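# Transfer 96-well plate from bench spot B1 to nest N1

## Task

Pick up the 96-well plate at bench spot B1 and put it on the raised nest N1 so that it lies level between the nest's locating guides and its A1 well (the one at the clipped corner) is at the nest corner labelled A1; then open the gripper and pull the arm away from the plate.

## Robot and tools

ROBOT. Two 6-joint arms, left_arm and right_arm, each ending in a two-finger parallel gripper. The names are labels only, not sides of any camera image. left_arm's base sits near (-0.042, +0.287, +0.093) m and right_arm's near (+0.028, -0.261, +0.093) m; both bases are slightly tilted. Joint ranges in rad, base to hand: waist -2.618 to 3.054, shoulder 0 to 3.142, elbow 0 to 3.142, wrist pitch -1.571 to 1.571, wrist yaw -1.571 to 1.571, wrist roll -2.094 to 2.094. Elbows cannot go fully straight. Any mounting plates and the metal frame behind the arms are fixed obstacles.

FRAME. A single scene frame: origin on the table surface midway between the arms, +z up, +x pointing out across the table, left_arm on the +y side. Viewed from behind the arms, B1 is the left bench spot (+y side) and N1 the raised nest on the right (-y side). The plate has one cut corner; that is well A1.

GRIPPER. Fingers extend along the gripper's own +z axis and close along its y axis. end_effector_position is the point between the finger pads, roughly 1 cm short of the tips. The reported hand position can be somewhat wrong, more so when an arm reaches far.

ROW FORMAT. Every motion command is a row of 16 plain numbers, always both arms: left_arm x, y, z, qw, qx, qy, qz, opening, then right_arm in the same order. x, y, z are an absolute goal position for that gripper's end_effector_position, in metres, scene frame. qw, qx, qy, qz are an absolute goal orientation quaternion, w first, scene frame. opening runs from -1 (closed) to +1 (fully open, 0.094 m). To keep an orientation, resend your own earlier target quaternion, not the slightly drifted one read back. To keep an arm still, resend its whole pose from the last result before it stopped, plus the opening it should keep.

TOOLS.
execute_actions(actions, pictures): actions is a list with zero or one element. Empty list: just report state. {"rows": [...], "steps": n}: 1 to 15 rows, n from 1 to 15 control steps of 1/30 s (default 15); one row per step, the last row repeated to fill. {"steps": n} without rows: a wait of up to 300 steps, counted from the previous result, so time spent replying is included. pictures (true/false) chooses whether camera images come back (default yes). A call is refused, and nothing is sent, if a target lies more than 0.6 m from that arm's last reported position along any gripper axis.
move(target, speed): target is one 16-number row as above. Each gripper follows a straight line to its goal; both finish together, lasting 0.5 to 10 s (cut off at 10 s). speed is the top path speed in m/s, 0.002 to 0.5, default 0.25; rotation limited to twice that in rad/s. Rotations take the short way. The opening is applied at the start. Paths ignore obstacles and the other arm. The result adds a move: line: done, off_target, moving, held or fault, plus limits such as paced (the sent pose was clipped) or held (some steps were blocked; the arm may then jump faster than speed), and each gripper's remaining distance to its goal.
wait(seconds): 0 to 10 s with no new command.
zoom_image(camera, region): enlarges [x0, y0, x1, y1] pixels (origin top-left, at most 504 by 504) of the newest image from cam_high, cam_low, cam_left_wrist or cam_right_wrist.
read_manual(section): only returns URDF licence text; no motion.
finished_scene(scene): pass the current scene's number; it ends and grades the scene and cannot be reversed. Replying with no tool call ends everything.

CONTROL. Each step, the commanded pose is limited to 70 mm and 16 degrees from the measured pose; position wins over orientation if both can't be met. After an action ends, an arm only continues to its last clipped pose, so a distant goal needs further commands; the Hand target line shows where each hand is being driven. Friction may leave a hand up to about 31 mm off, and very small corrections may not move it. The simulation keeps running while you reply.

GRIPPING. grip_measured shows finger opening on the command scale (the last Joint positions value gives metres); each gripper may read up to about 1 mm off. To hold something, command an opening below grip_measured: about 0.03 below holds firmly, smaller margins more gently. Pads push up to roughly 50 to 62 N, briefly more on first contact.

RESULTS. The state line gives each gripper's position and quaternion (wxyz). pose unreachable means a clearance check altered or blocked that arm's command; HELD marks steps not fully sent; too close warnings count a base plate and its half of the frame as part of that arm. FAULT lines mean an arm stopped. Joint torques are raw drive outputs with offsets and noise. Motor heat from holding loads: MOTOR HOT warning from 75 °C, a 10 s stop at 90 °C, and at 100 °C the arm goes limp and drops.

CAMERAS. cam_high, cam_low, cam_left_wrist, cam_right_wrist, each 896x504. cam_high looks down from about (0.19, -0.65, 0.75), cam_low from about (1.06, -0.65, 0.41); the wrist cameras ride on the grippers.

AVOID. Dropping the plate more than a few millimetres, pushing anything off the table, the arms striking or pressing each other, and fast or deep pushes into contact, since speed and overshoot raise the force. Loose objects can occasionally get a small external shove. After release, the plate must stay seated in the nest.

Each tool is called after ">>>" by a JSON object that holds its "fn" and its "kwargs", one argument or row to a line.

## Session

>>> {"fn": "execute_actions", "kwargs": {
  "actions": []
}}

Scene clock: 0.00 s of 13200.00 s.
left_arm: end_effector_position=(+0.0995, +0.5311, +0.1541) grip_measured=+1.000 end_effector_quat_wxyz=(+0.046, +0.085, +0.995, -0.027) | right_arm: end_effector_position=(+0.4727, -0.3195, +0.2851) grip_measured=+1.000 end_effector_quat_wxyz=(+0.189, -0.188, +0.856, -0.443)
Joint positions: left_arm=[ 1.128  1.636  1.128 -1.065  0.126  1.297  0.094] | right_arm=[ 0.182  1.738  1.412 -0.617  0.873 -0.551  0.094]
Joint velocities: left_arm=[-0.007  0.002 -0.007 -0.007  0.022 -0.051  0.   ] | right_arm=[ 0.002  0.002 -0.007  0.007  0.007  0.007  0.   ]
Joint torques (N m, as the arm reports them, + toward a larger angle): no reading
Hand target (left_arm): +0.100, +0.531, +0.154; +0.046, +0.085, +0.995, -0.027
Hand target (right_arm): +0.473, -0.319, +0.285; +0.189, -0.188, +0.856, -0.443

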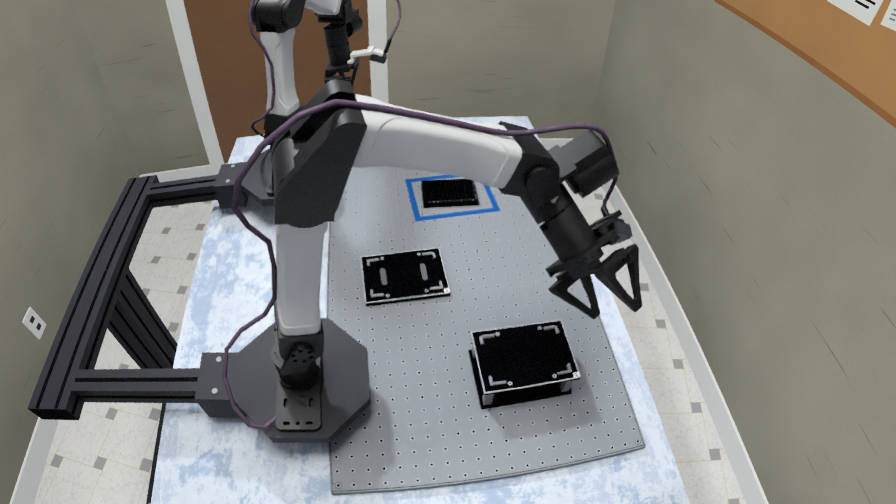

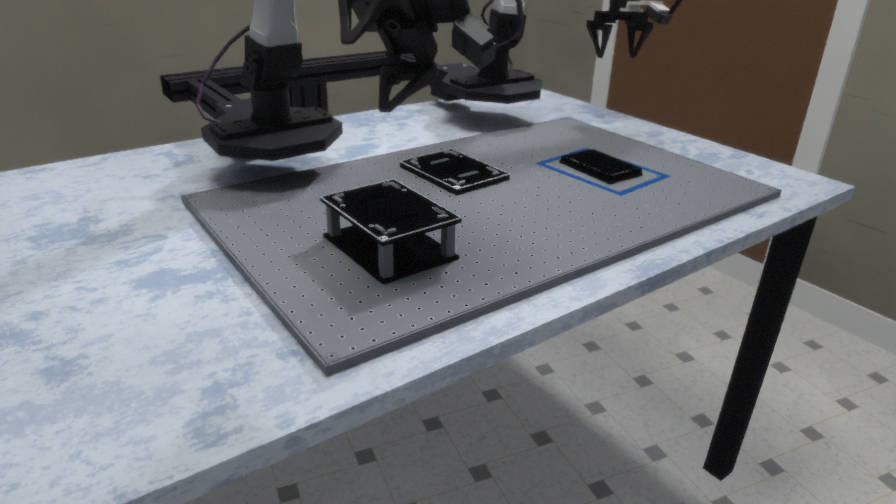

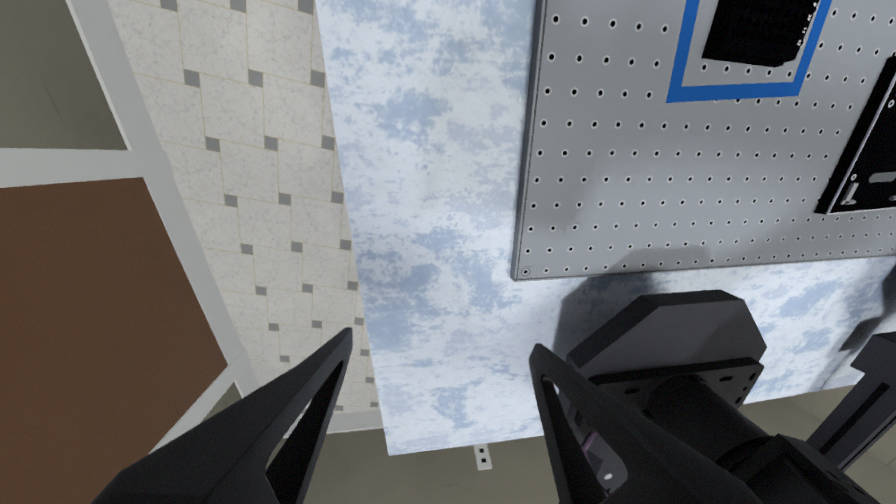

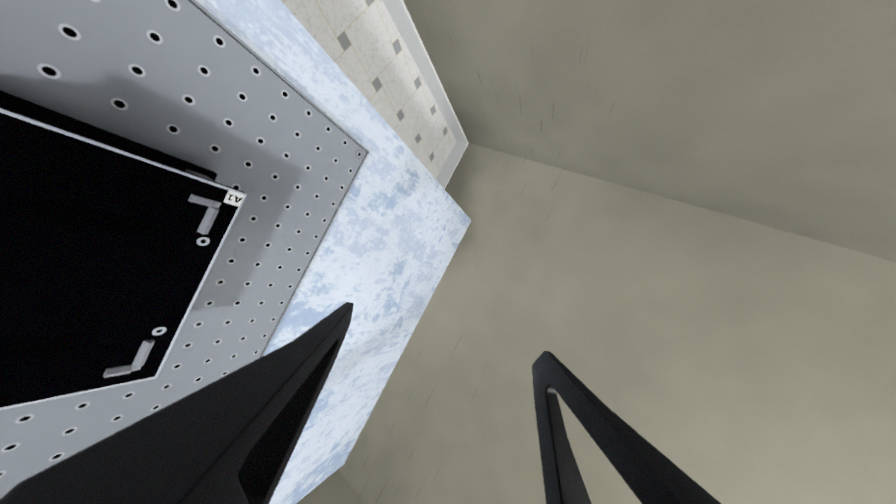

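>>> {"fn": "zoom_image", "kwargs": {
  "camera": "cam_high",
  "region": [340, 160, 600, 420]
}}

>>> {"fn": "zoom_image", "kwargs": {
  "camera": "cam_low",
  "region": [300, 130, 700, 300]
}}

Region (340, 160, 600, 420) of cam_high's 896x504 image, scaled by 1.938, with more detail than that image has.

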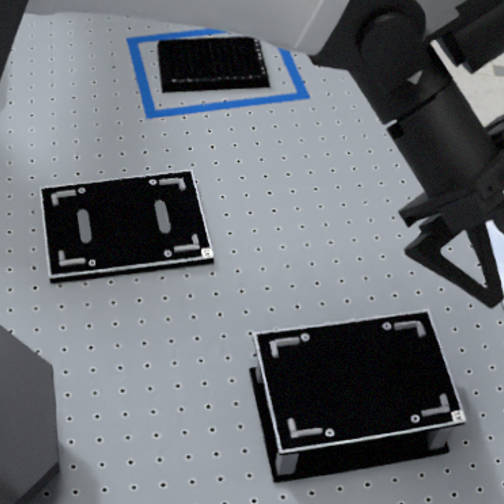

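Region (300, 130, 700, 300) of cam_low's 896x504 image, scaled by 1.260, with more detail than that image has; it fills the top 214 rows of this view, and the rest is white.

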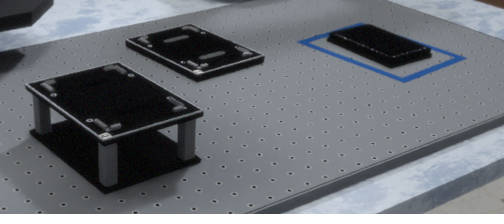

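>>> {"fn": "move", "kwargs": {
  "target": [0.36,0.262,0.16,0,0,1,0,1, 0.473,-0.319,0.285,0.189,-0.188,0.856,-0.443,1],
  "speed": 0.3
}}

Scene clock: 53.73 s of 13200.00 s.
left_arm: end_effector_position=(+0.3568, +0.2594, +0.1622) grip_measured=+1.000 end_effector_quat_wxyz=(+0.011, +0.006, +1.000, -0.002) | right_arm: end_effector_position=(+0.4727, -0.3195, +0.2851) grip_measured=+1.000 end_effector_quat_wxyz=(+0.189, -0.188, +0.856, -0.443)
Joint positions: left_arm=[-0.071  2.025  1.679 -1.178 -0.005 -0.061  0.094] | right_arm=[ 0.182  1.738  1.412 -0.617  0.873 -0.551  0.094]
Joint velocities: left_arm=[-0.012 -0.022  0.012  0.037 -0.095 -0.022  0.   ] | right_arm=[ 0.012 -0.007 -0.007  0.051  0.022  0.007  0.   ]
Joint torques (N m, as the arm reports them, + toward a larger angle): left_arm=[  0.1  -10.38   8.97   0.43  -0.19   0.08] | right_arm=[ 0.57 -9.54  9.14  1.47  0.44  0.07]
Hand target (left_arm): +0.360, +0.262, +0.160; +0.007, +0.000, +1.000, +0.005
Hand target (right_arm): +0.473, -0.319, +0.285; +0.189, -0.188, +0.856, -0.443
Off the commanded pose (left_arm): 0.005 m, 1 deg.
Off the commanded pose (right_arm): 0.001 m, 0 deg.
After step 90, 48.70 s passed at rest.
move: done
camera_calibration (this result's frames):
cam_left_wrist: T_world_to_cam=[[0.148424, -0.987648, 0.050209, 0.19693], [-0.894125, -0.112331, 0.433499, 0.332045], [-0.422505, -0.109235, -0.899754, 0.439361], [0, 0, 0, 1]] pos_world=[0.453293, 0.27979, 0.241488]

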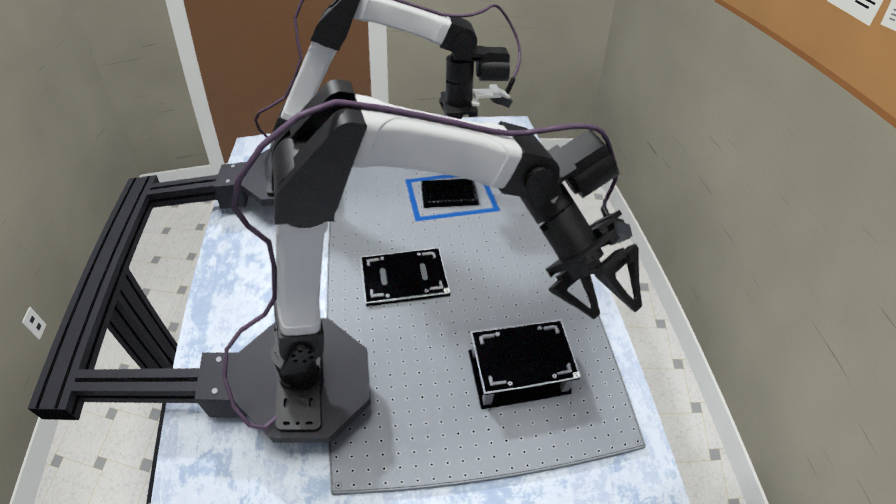

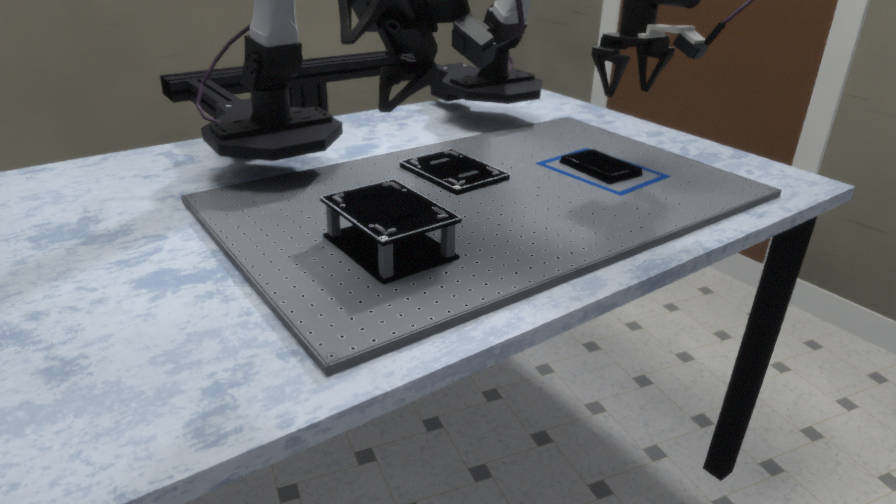

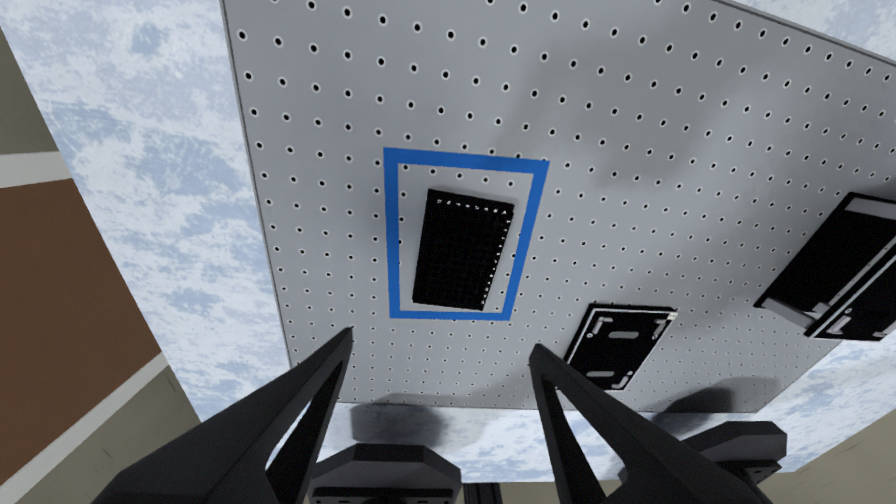

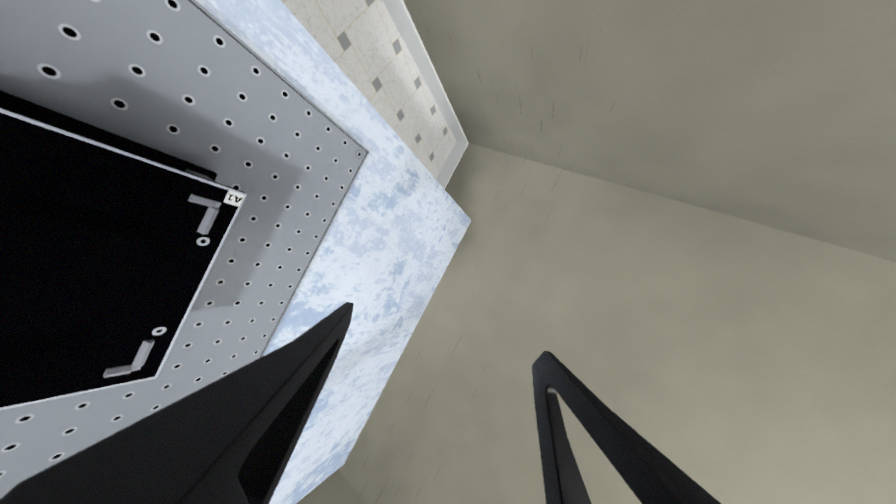

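>>> {"fn": "zoom_image", "kwargs": {
  "camera": "cam_left_wrist",
  "region": [370, 140, 570, 330]
}}

Region (370, 140, 570, 330) of cam_left_wrist's 896x504 image, scaled by 2.520, with more detail than that image has; it fills the top 479 rows of this view, and the rest is white.

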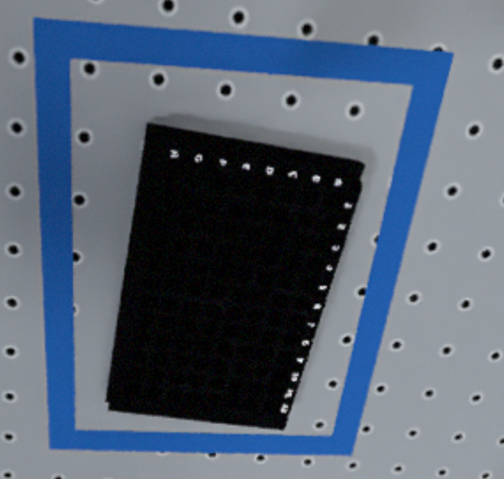

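>>> {"fn": "move", "kwargs": {
  "target": [0.35,0.241,0.075,0,0,1,0,1, 0.473,-0.319,0.285,0.189,-0.188,0.856,-0.443,1],
  "speed": 0.2
}}

Scene clock: 80.43 s of 13200.00 s.
left_arm: end_effector_position=(+0.3528, +0.2434, +0.0836) grip_measured=+1.000 end_effector_quat_wxyz=(+0.006, +0.001, +1.000, -0.002) | right_arm: end_effector_position=(+0.4727, -0.3195, +0.2851) grip_measured=+1.000 end_effector_quat_wxyz=(+0.189, -0.188, +0.856, -0.443)
Joint positions: left_arm=[-0.11   2.108  1.482 -0.909 -0.005 -0.111  0.094] | right_arm=[ 0.182  1.738  1.412 -0.617  0.873 -0.551  0.094]
Joint velocities: left_arm=[-0.007 -0.042 -0.002  0.007 -0.037 -0.051  0.   ] | right_arm=[-0.007 -0.002  0.002 -0.037  0.022  0.007  0.   ]
Joint torques (N m, as the arm reports them, + toward a larger angle): left_arm=[ -0.66 -11.73   5.12   0.74  -0.07   0.09] | right_arm=[ 0.58 -9.53  9.14  1.47  0.44  0.07]
Hand target (left_arm): +0.349, +0.241, +0.075; +0.000, +0.000, +1.000, -0.000
Hand target (right_arm): +0.473, -0.319, +0.285; +0.189, -0.188, +0.856, -0.443
Off the commanded pose (left_arm): 0.009 m, 1 deg.
Off the commanded pose (right_arm): 0.001 m, 0 deg.
After step 90, 22.60 s passed at rest.
move: done
camera_calibration (this result's frames):
cam_left_wrist: T_world_to_cam=[[0.159442, -0.98598, 0.0492105, 0.181487], [-0.887896, -0.121435, 0.443727, 0.359827], [-0.43153, -0.114443, -0.89481, 0.369286], [0, 0, 0, 1]] pos_world=[0.44991, 0.2649, 0.161845]

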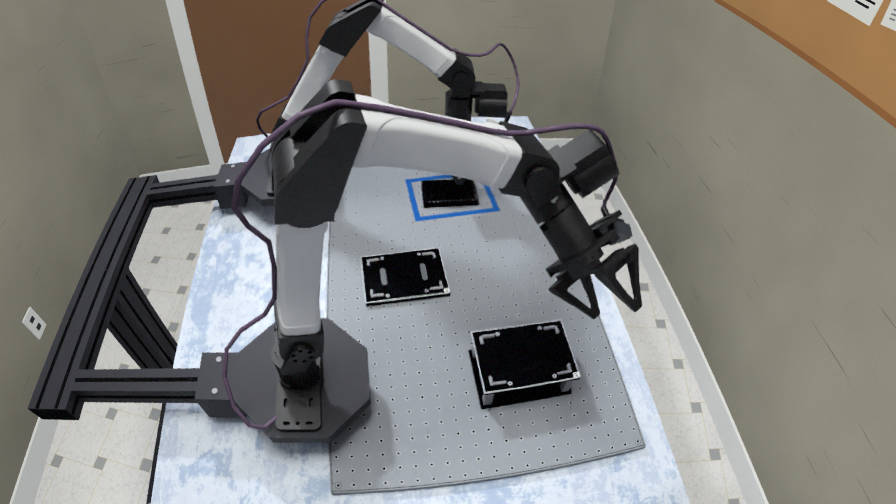

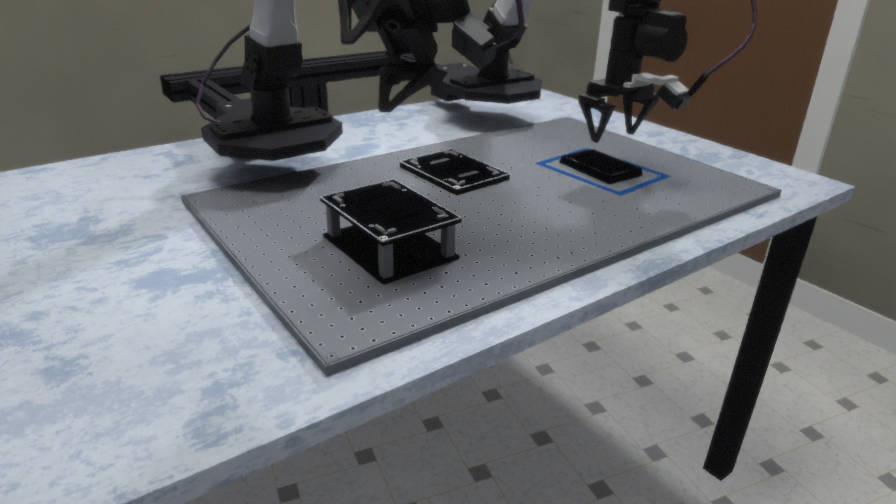

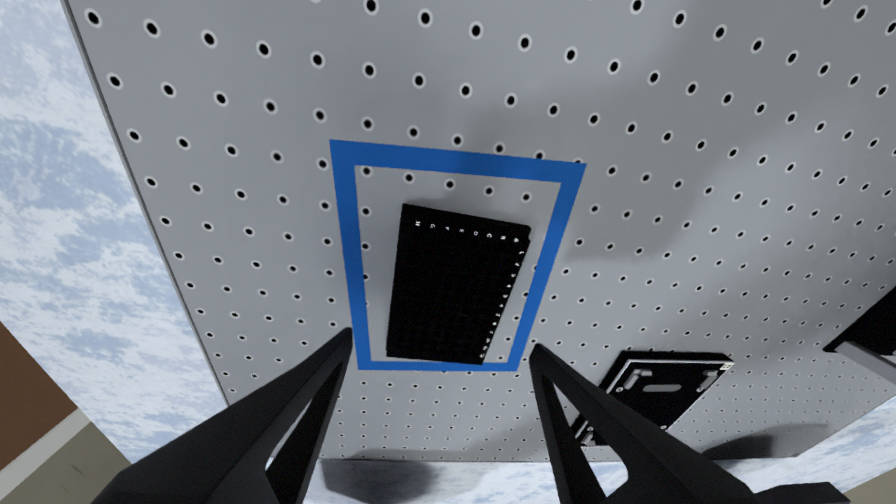

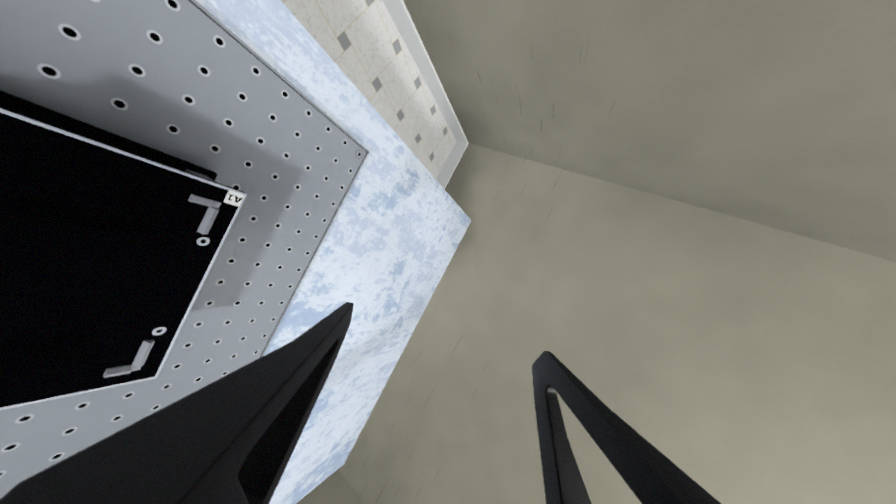

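>>> {"fn": "move", "kwargs": {
  "target": [0.35,0.241,0.03,0,0,1,0,1, 0.473,-0.319,0.285,0.189,-0.188,0.856,-0.443,1],
  "speed": 0.1
}}

Scene clock: 93.53 s of 13200.00 s.
left_arm: end_effector_position=(+0.3560, +0.2427, +0.0408) grip_measured=+1.000 end_effector_quat_wxyz=(+0.009, +0.001, +1.000, -0.003) | right_arm: end_effector_position=(+0.4727, -0.3195, +0.2851) grip_measured=+1.000 end_effector_quat_wxyz=(+0.189, -0.188, +0.856, -0.443)
Joint positions: left_arm=[-0.11   2.188  1.425 -0.765 -0.005 -0.111  0.094] | right_arm=[ 0.182  1.738  1.412 -0.617  0.873 -0.551  0.094]
Joint velocities: left_arm=[ 0.012  0.007 -0.002  0.081  0.081  0.007  0.   ] | right_arm=[-0.002 -0.002 -0.022 -0.051  0.022  0.037  0.   ]
Joint torques (N m, as the arm reports them, + toward a larger angle): left_arm=[ -0.55 -11.8    4.59   0.78  -0.08   0.1 ] | right_arm=[ 0.58 -9.54  9.15  1.48  0.44  0.07]
Hand target (left_arm): +0.349, +0.241, +0.031; +0.000, +0.000, +1.000, -0.000
Hand target (right_arm): +0.473, -0.319, +0.285; +0.189, -0.188, +0.856, -0.443
Off the commanded pose (left_arm): 0.012 m, 1 deg.
Off the commanded pose (right_arm): 0.001 m, 0 deg.
After step 90, 9.03 s passed at rest.
move: off_target (left_arm)
camera_calibration (this result's frames):
cam_left_wrist: T_world_to_cam=[[0.159536, -0.98587, 0.0510663, 0.182226], [-0.890849, -0.121484, 0.437755, 0.38285], [-0.425366, -0.11533, -0.897643, 0.330407], [0, 0, 0, 1]] pos_world=[0.452534, 0.264267, 0.119687]

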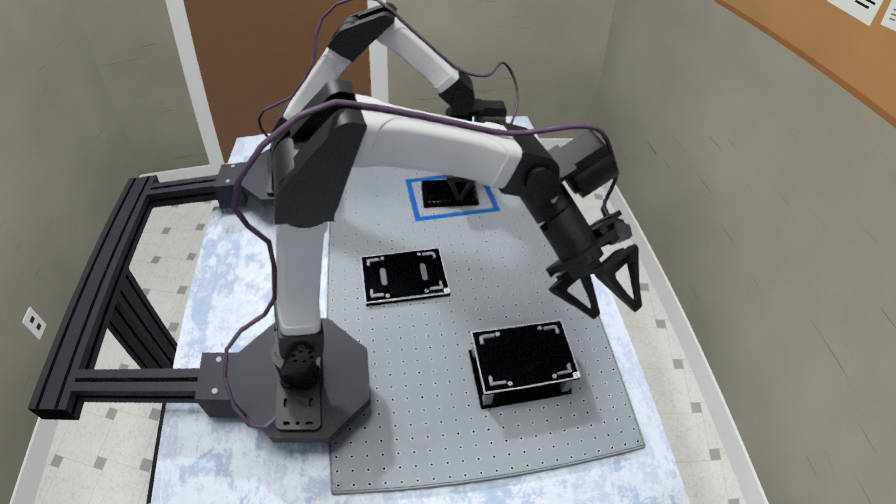

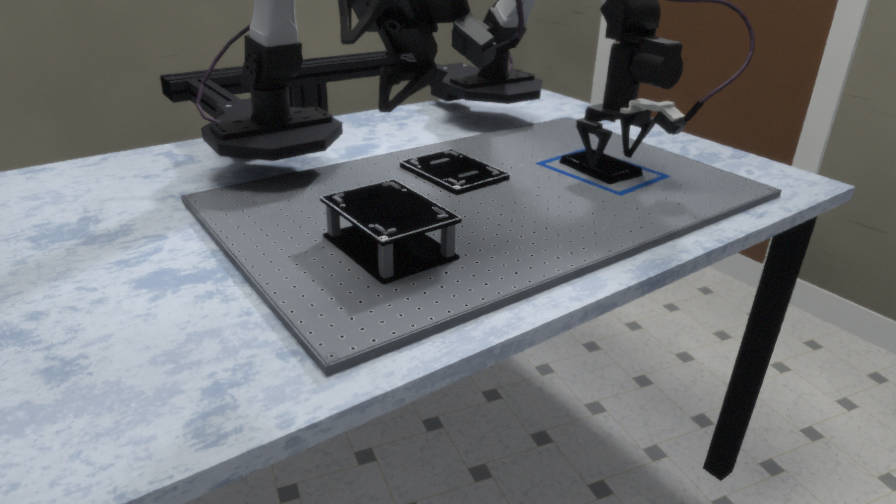

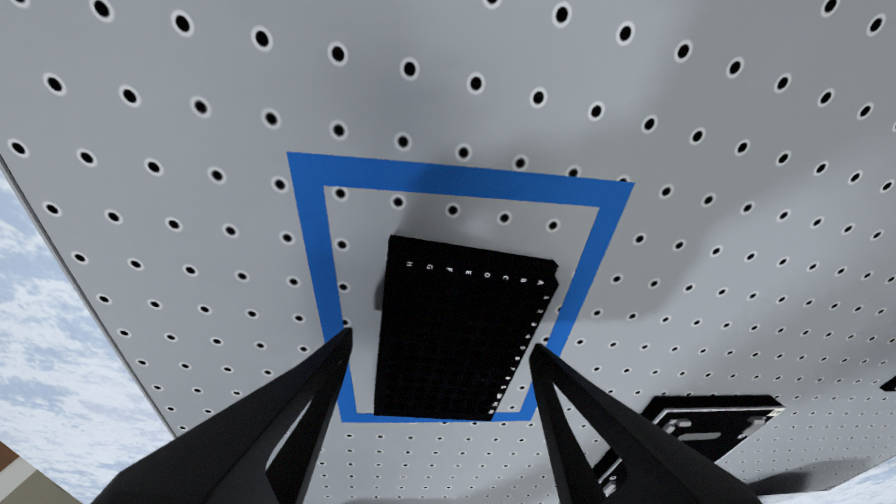

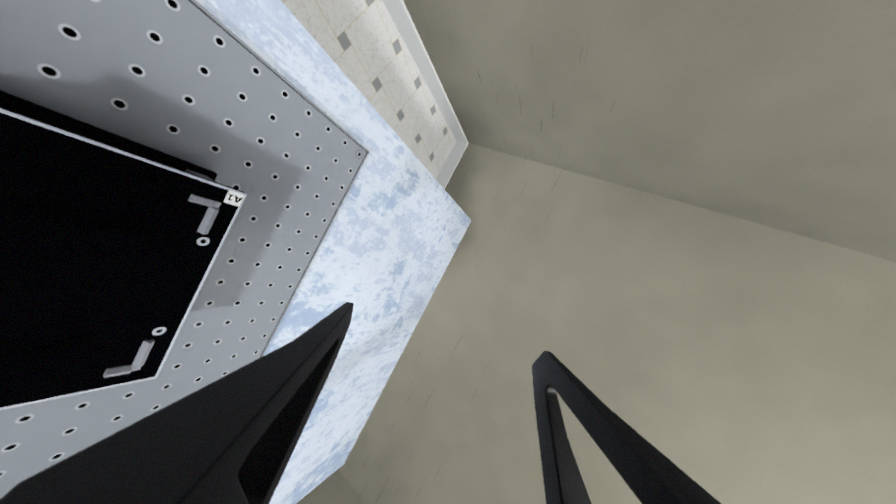

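>>> {"fn": "move", "kwargs": {
  "target": [0.352,0.238,0.012,0,0.035,0.999,0,1, 0.473,-0.319,0.285,0.189,-0.188,0.856,-0.443,1],
  "speed": 0.05
}}

Scene clock: 110.87 s of 13200.00 s.
left_arm: end_effector_position=(+0.3614, +0.2417, +0.0338) grip_measured=+1.000 end_effector_quat_wxyz=(+0.017, +0.024, +1.000, -0.004) | right_arm: end_effector_position=(+0.4727, -0.3195, +0.2851) grip_measured=+1.000 end_effector_quat_wxyz=(+0.189, -0.188, +0.856, -0.443)
Joint positions: left_arm=[-0.11   2.207  1.425 -0.729 -0.004 -0.064  0.094] | right_arm=[ 0.182  1.738  1.412 -0.617  0.873 -0.551  0.094]
Joint velocities: left_arm=[-0.012  0.002  0.002 -0.022  0.066  0.037  0.   ] | right_arm=[-0.017  0.012  0.002 -0.081 -0.066  0.007  0.   ]
Joint torques (N m, as the arm reports them, + toward a larger angle): left_arm=[ -1.07 -10.03   4.17   0.99  -0.1    0.2 ] | right_arm=[ 0.57 -9.54  9.14  1.47  0.44  0.07]
Hand target (left_arm): +0.351, +0.238, +0.013; -0.000, +0.035, +0.999, -0.000
Hand target (right_arm): +0.473, -0.319, +0.285; +0.189, -0.188, +0.856, -0.443
Off the commanded pose (left_arm): 0.024 m, 2 deg.
Off the commanded pose (right_arm): 0.001 m, 0 deg.
After step 90, 13.33 s passed at rest.
move: off_target (left_arm)
camera_calibration (this result's frames):
cam_left_wrist: T_world_to_cam=[[0.111984, -0.992164, 0.0554019, 0.199351], [-0.902649, -0.0782494, 0.423204, 0.384949], [-0.415553, -0.0974008, -0.904339, 0.318644], [0, 0, 0, 1]] pos_world=[0.457563, 0.258947, 0.114206]

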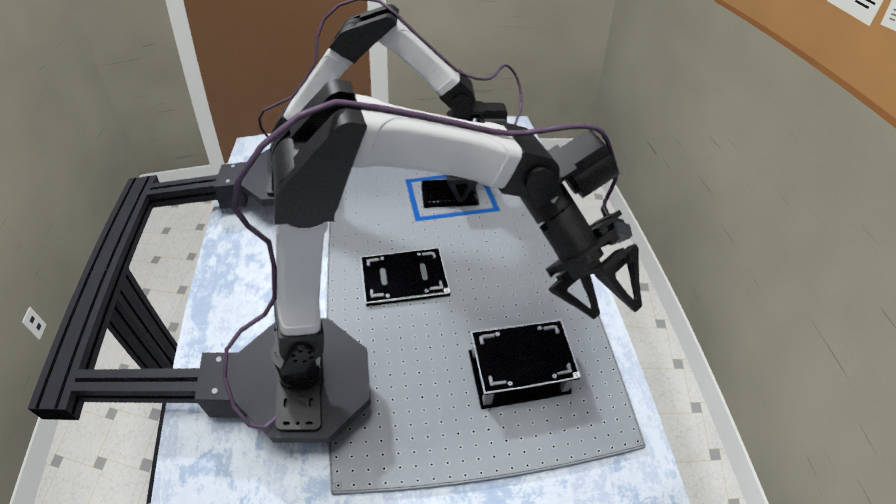

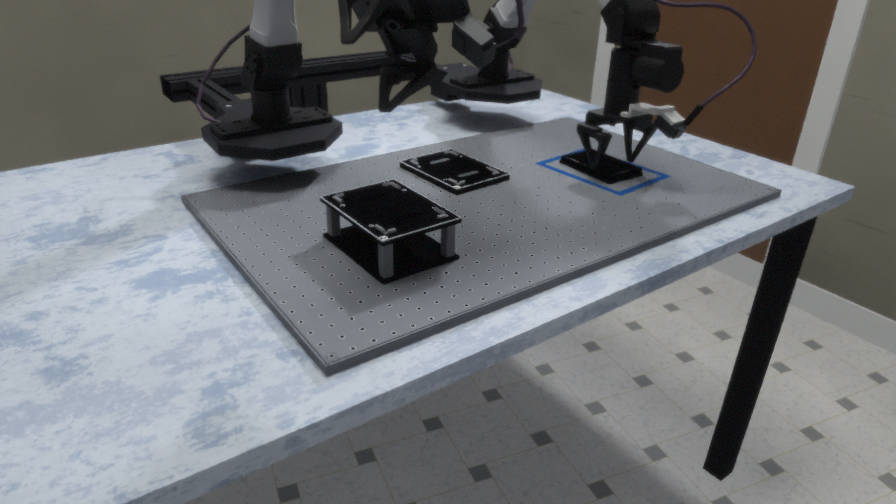

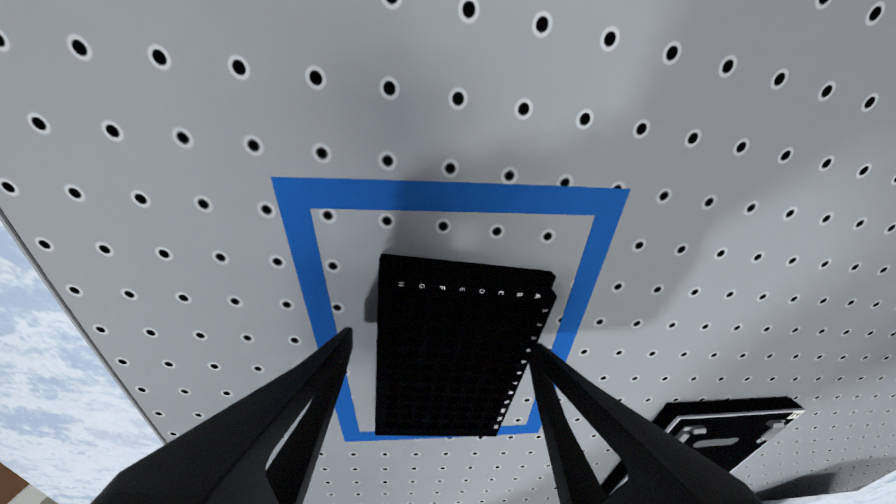

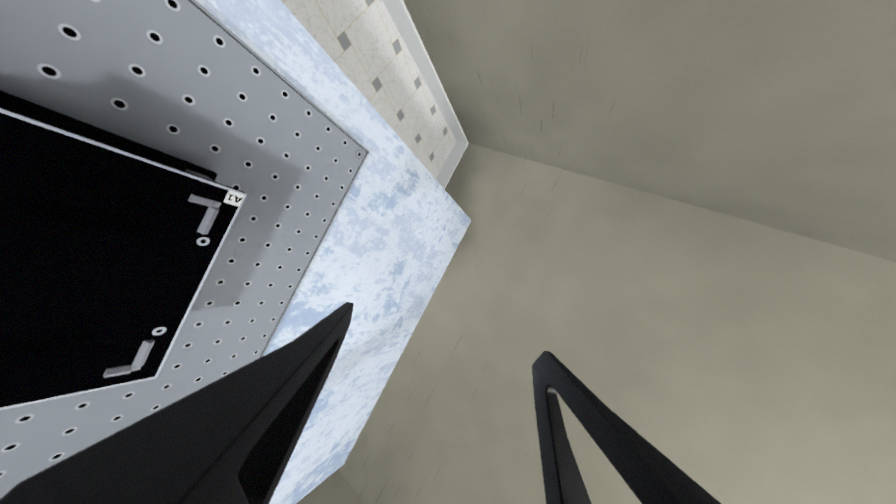

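>>> {"fn": "move", "kwargs": {
  "target": [0.352,0.229,0.06,0,0.035,0.999,0,1, 0.473,-0.319,0.285,0.189,-0.188,0.856,-0.443,1],
  "speed": 0.1
}}

Scene clock: 118.10 s of 13200.00 s.
left_arm: end_effector_position=(+0.3392, +0.2331, +0.0459) grip_measured=+1.000 end_effector_quat_wxyz=(-0.020, +0.036, +0.999, -0.001) | right_arm: end_effector_position=(+0.4727, -0.3195, +0.2851) grip_measured=+1.000 end_effector_quat_wxyz=(+0.189, -0.188, +0.856, -0.443)
Joint positions: left_arm=[-0.139  2.175  1.425 -0.836 -0.004 -0.07   0.094] | right_arm=[ 0.182  1.738  1.412 -0.617  0.873 -0.551  0.094]
Joint velocities: left_arm=[ 0.012 -0.002 -0.007 -0.037 -0.066  0.066  0.   ] | right_arm=[ 0.002 -0.002 -0.007  0.037 -0.007  0.007  0.   ]
Joint torques (N m, as the arm reports them, + toward a larger angle): left_arm=[ -0.75 -14.08   8.85   0.26  -0.11   0.07] | right_arm=[ 0.58 -9.54  9.14  1.47  0.44  0.07]
Hand target (left_arm): +0.352, +0.229, +0.060; +0.000, +0.035, +0.999, -0.000
Hand target (right_arm): +0.473, -0.319, +0.285; +0.189, -0.188, +0.856, -0.443
Off the commanded pose (left_arm): 0.019 m, 2 deg.
Off the commanded pose (right_arm): 0.001 m, 0 deg.
After step 90, 3.30 s passed at rest.
move: off_target (left_arm)
camera_calibration (this result's frames):
cam_left_wrist: T_world_to_cam=[[0.0916992, -0.995018, 0.0391216, 0.200875], [-0.870568, -0.0610333, 0.488249, 0.341247], [-0.483429, -0.07883, -0.871827, 0.336746], [0, 0, 0, 1]] pos_world=[0.441451, 0.247247, 0.119113]

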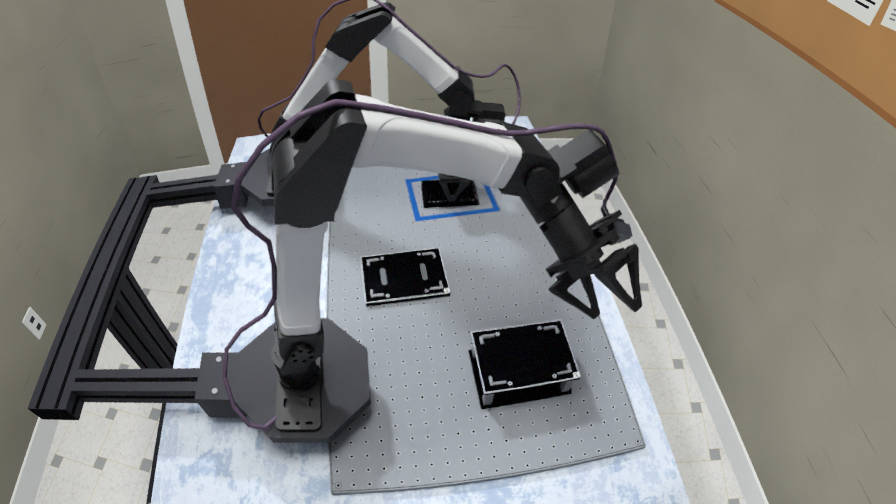

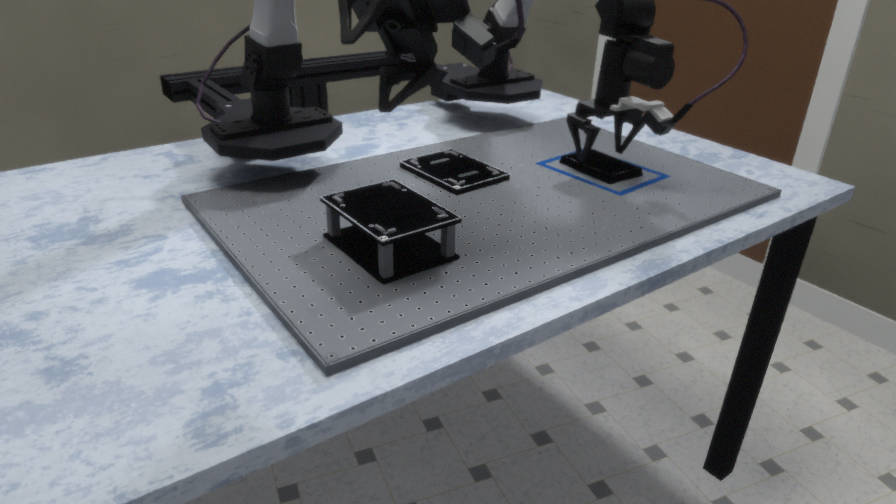

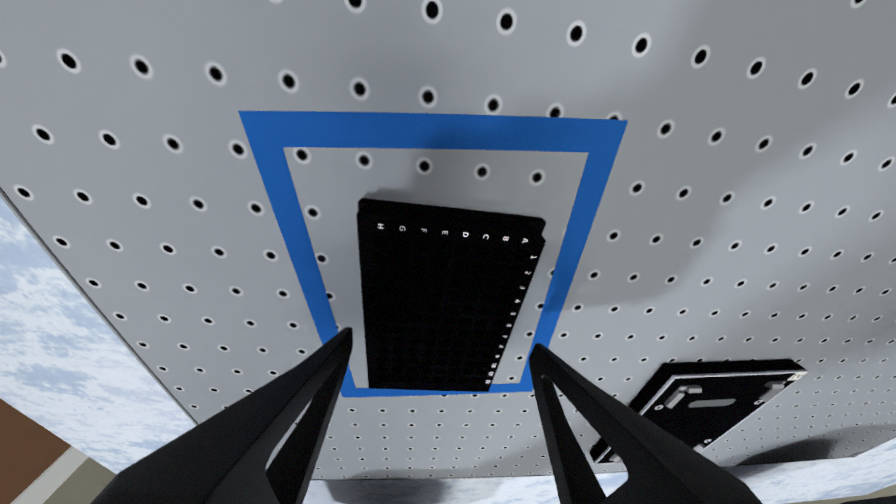

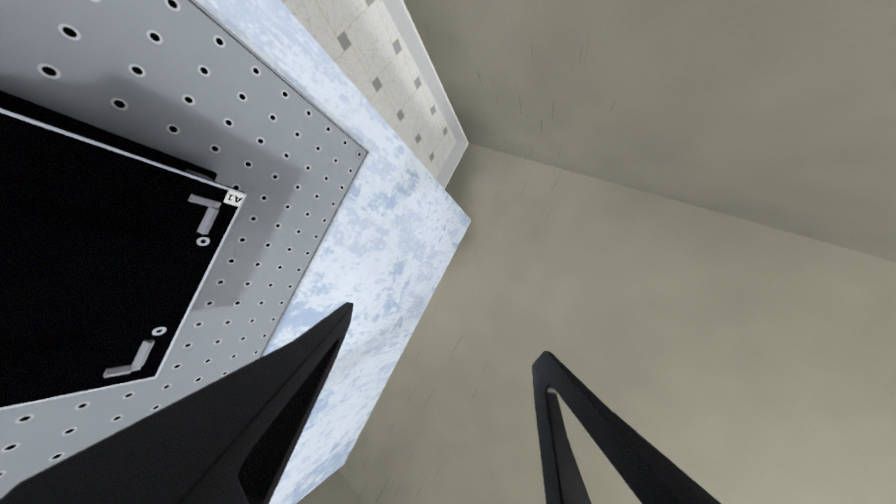

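>>> {"fn": "move", "kwargs": {
  "target": [0.345,0.232,0.012,0,0.035,0.999,0,1, 0.473,-0.319,0.285,0.189,-0.188,0.856,-0.443,1],
  "speed": 0.05
}}

Scene clock: 123.87 s of 13200.00 s.
left_arm: end_effector_position=(+0.3527, +0.2310, +0.0248) grip_measured=+1.000 end_effector_quat_wxyz=(+0.011, +0.036, +0.999, -0.004) | right_arm: end_effector_position=(+0.4727, -0.3195, +0.2851) grip_measured=+1.000 end_effector_quat_wxyz=(+0.189, -0.188, +0.856, -0.443)
Joint positions: left_arm=[-0.139  2.213  1.391 -0.703 -0.004 -0.07   0.094] | right_arm=[ 0.182  1.738  1.412 -0.617  0.873 -0.551  0.094]
Joint velocities: left_arm=[ 0.002 -0.017  0.012 -0.051 -0.037  0.022  0.   ] | right_arm=[ 0.012 -0.007  0.022  0.007  0.022 -0.007  0.   ]
Joint torques (N m, as the arm reports them, + toward a larger angle): left_arm=[ -0.28 -11.43   4.22   0.82  -0.12   0.12] | right_arm=[ 0.59 -9.54  9.14  1.47  0.44  0.07]
Hand target (left_arm): +0.344, +0.232, +0.013; -0.000, +0.035, +0.999, +0.000
Hand target (right_arm): +0.473, -0.319, +0.285; +0.189, -0.188, +0.856, -0.443
Off the commanded pose (left_arm): 0.015 m, 1 deg.
Off the commanded pose (right_arm): 0.001 m, 0 deg.
After step 90, 1.60 s passed at rest.
move: off_target (left_arm)
camera_calibration (this result's frames):
cam_left_wrist: T_world_to_cam=[[0.0894174, -0.994555, 0.0535331, 0.198698], [-0.899098, -0.057477, 0.433957, 0.373729], [-0.428517, -0.0869348, -0.899342, 0.307833], [0, 0, 0, 1]] pos_world=[0.450164, 0.245859, 0.104028]

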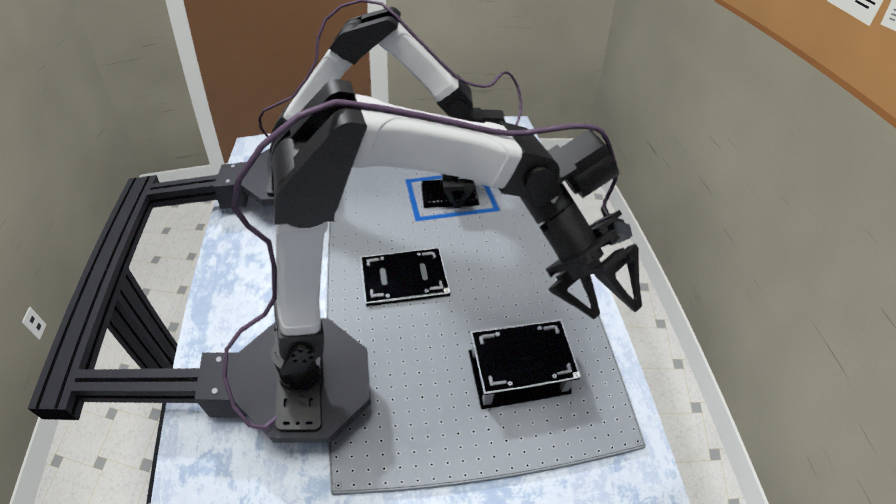

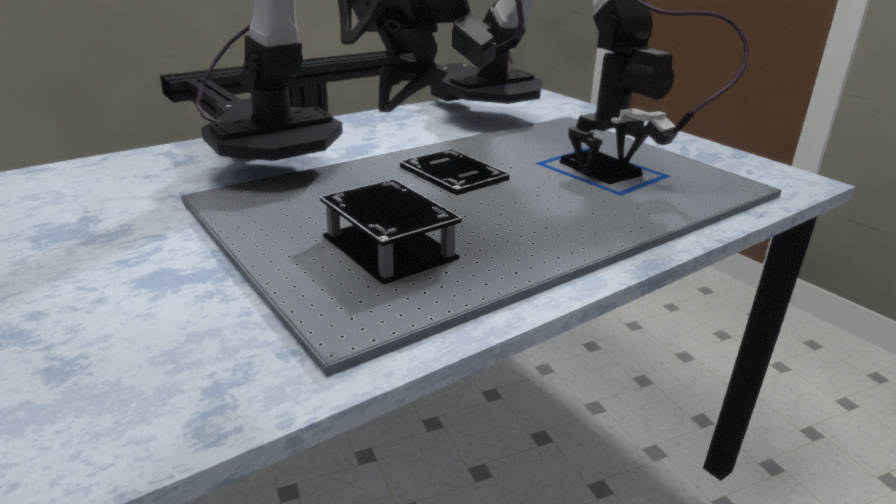

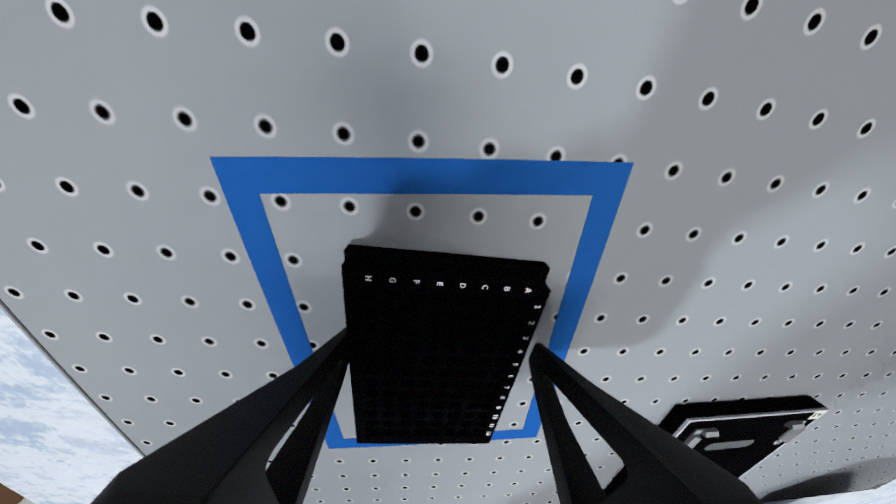

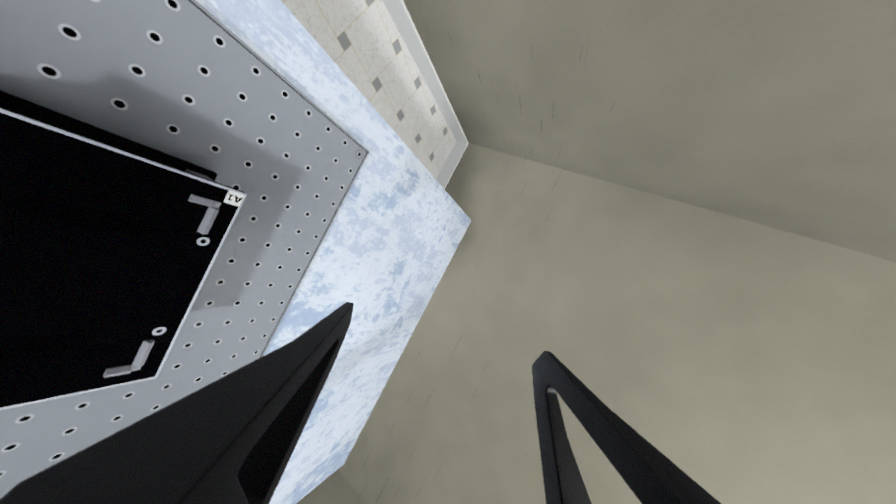

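>>> {"fn": "zoom_image", "kwargs": {
  "camera": "cam_low",
  "region": [520, 90, 720, 210]
}}

Region (520, 90, 720, 210) of cam_low's 896x504 image, scaled by 2.520, with more detail than that image has; it fills the top 302 rows of this view, and the rest is white.

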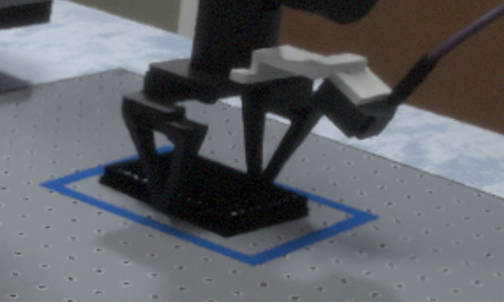

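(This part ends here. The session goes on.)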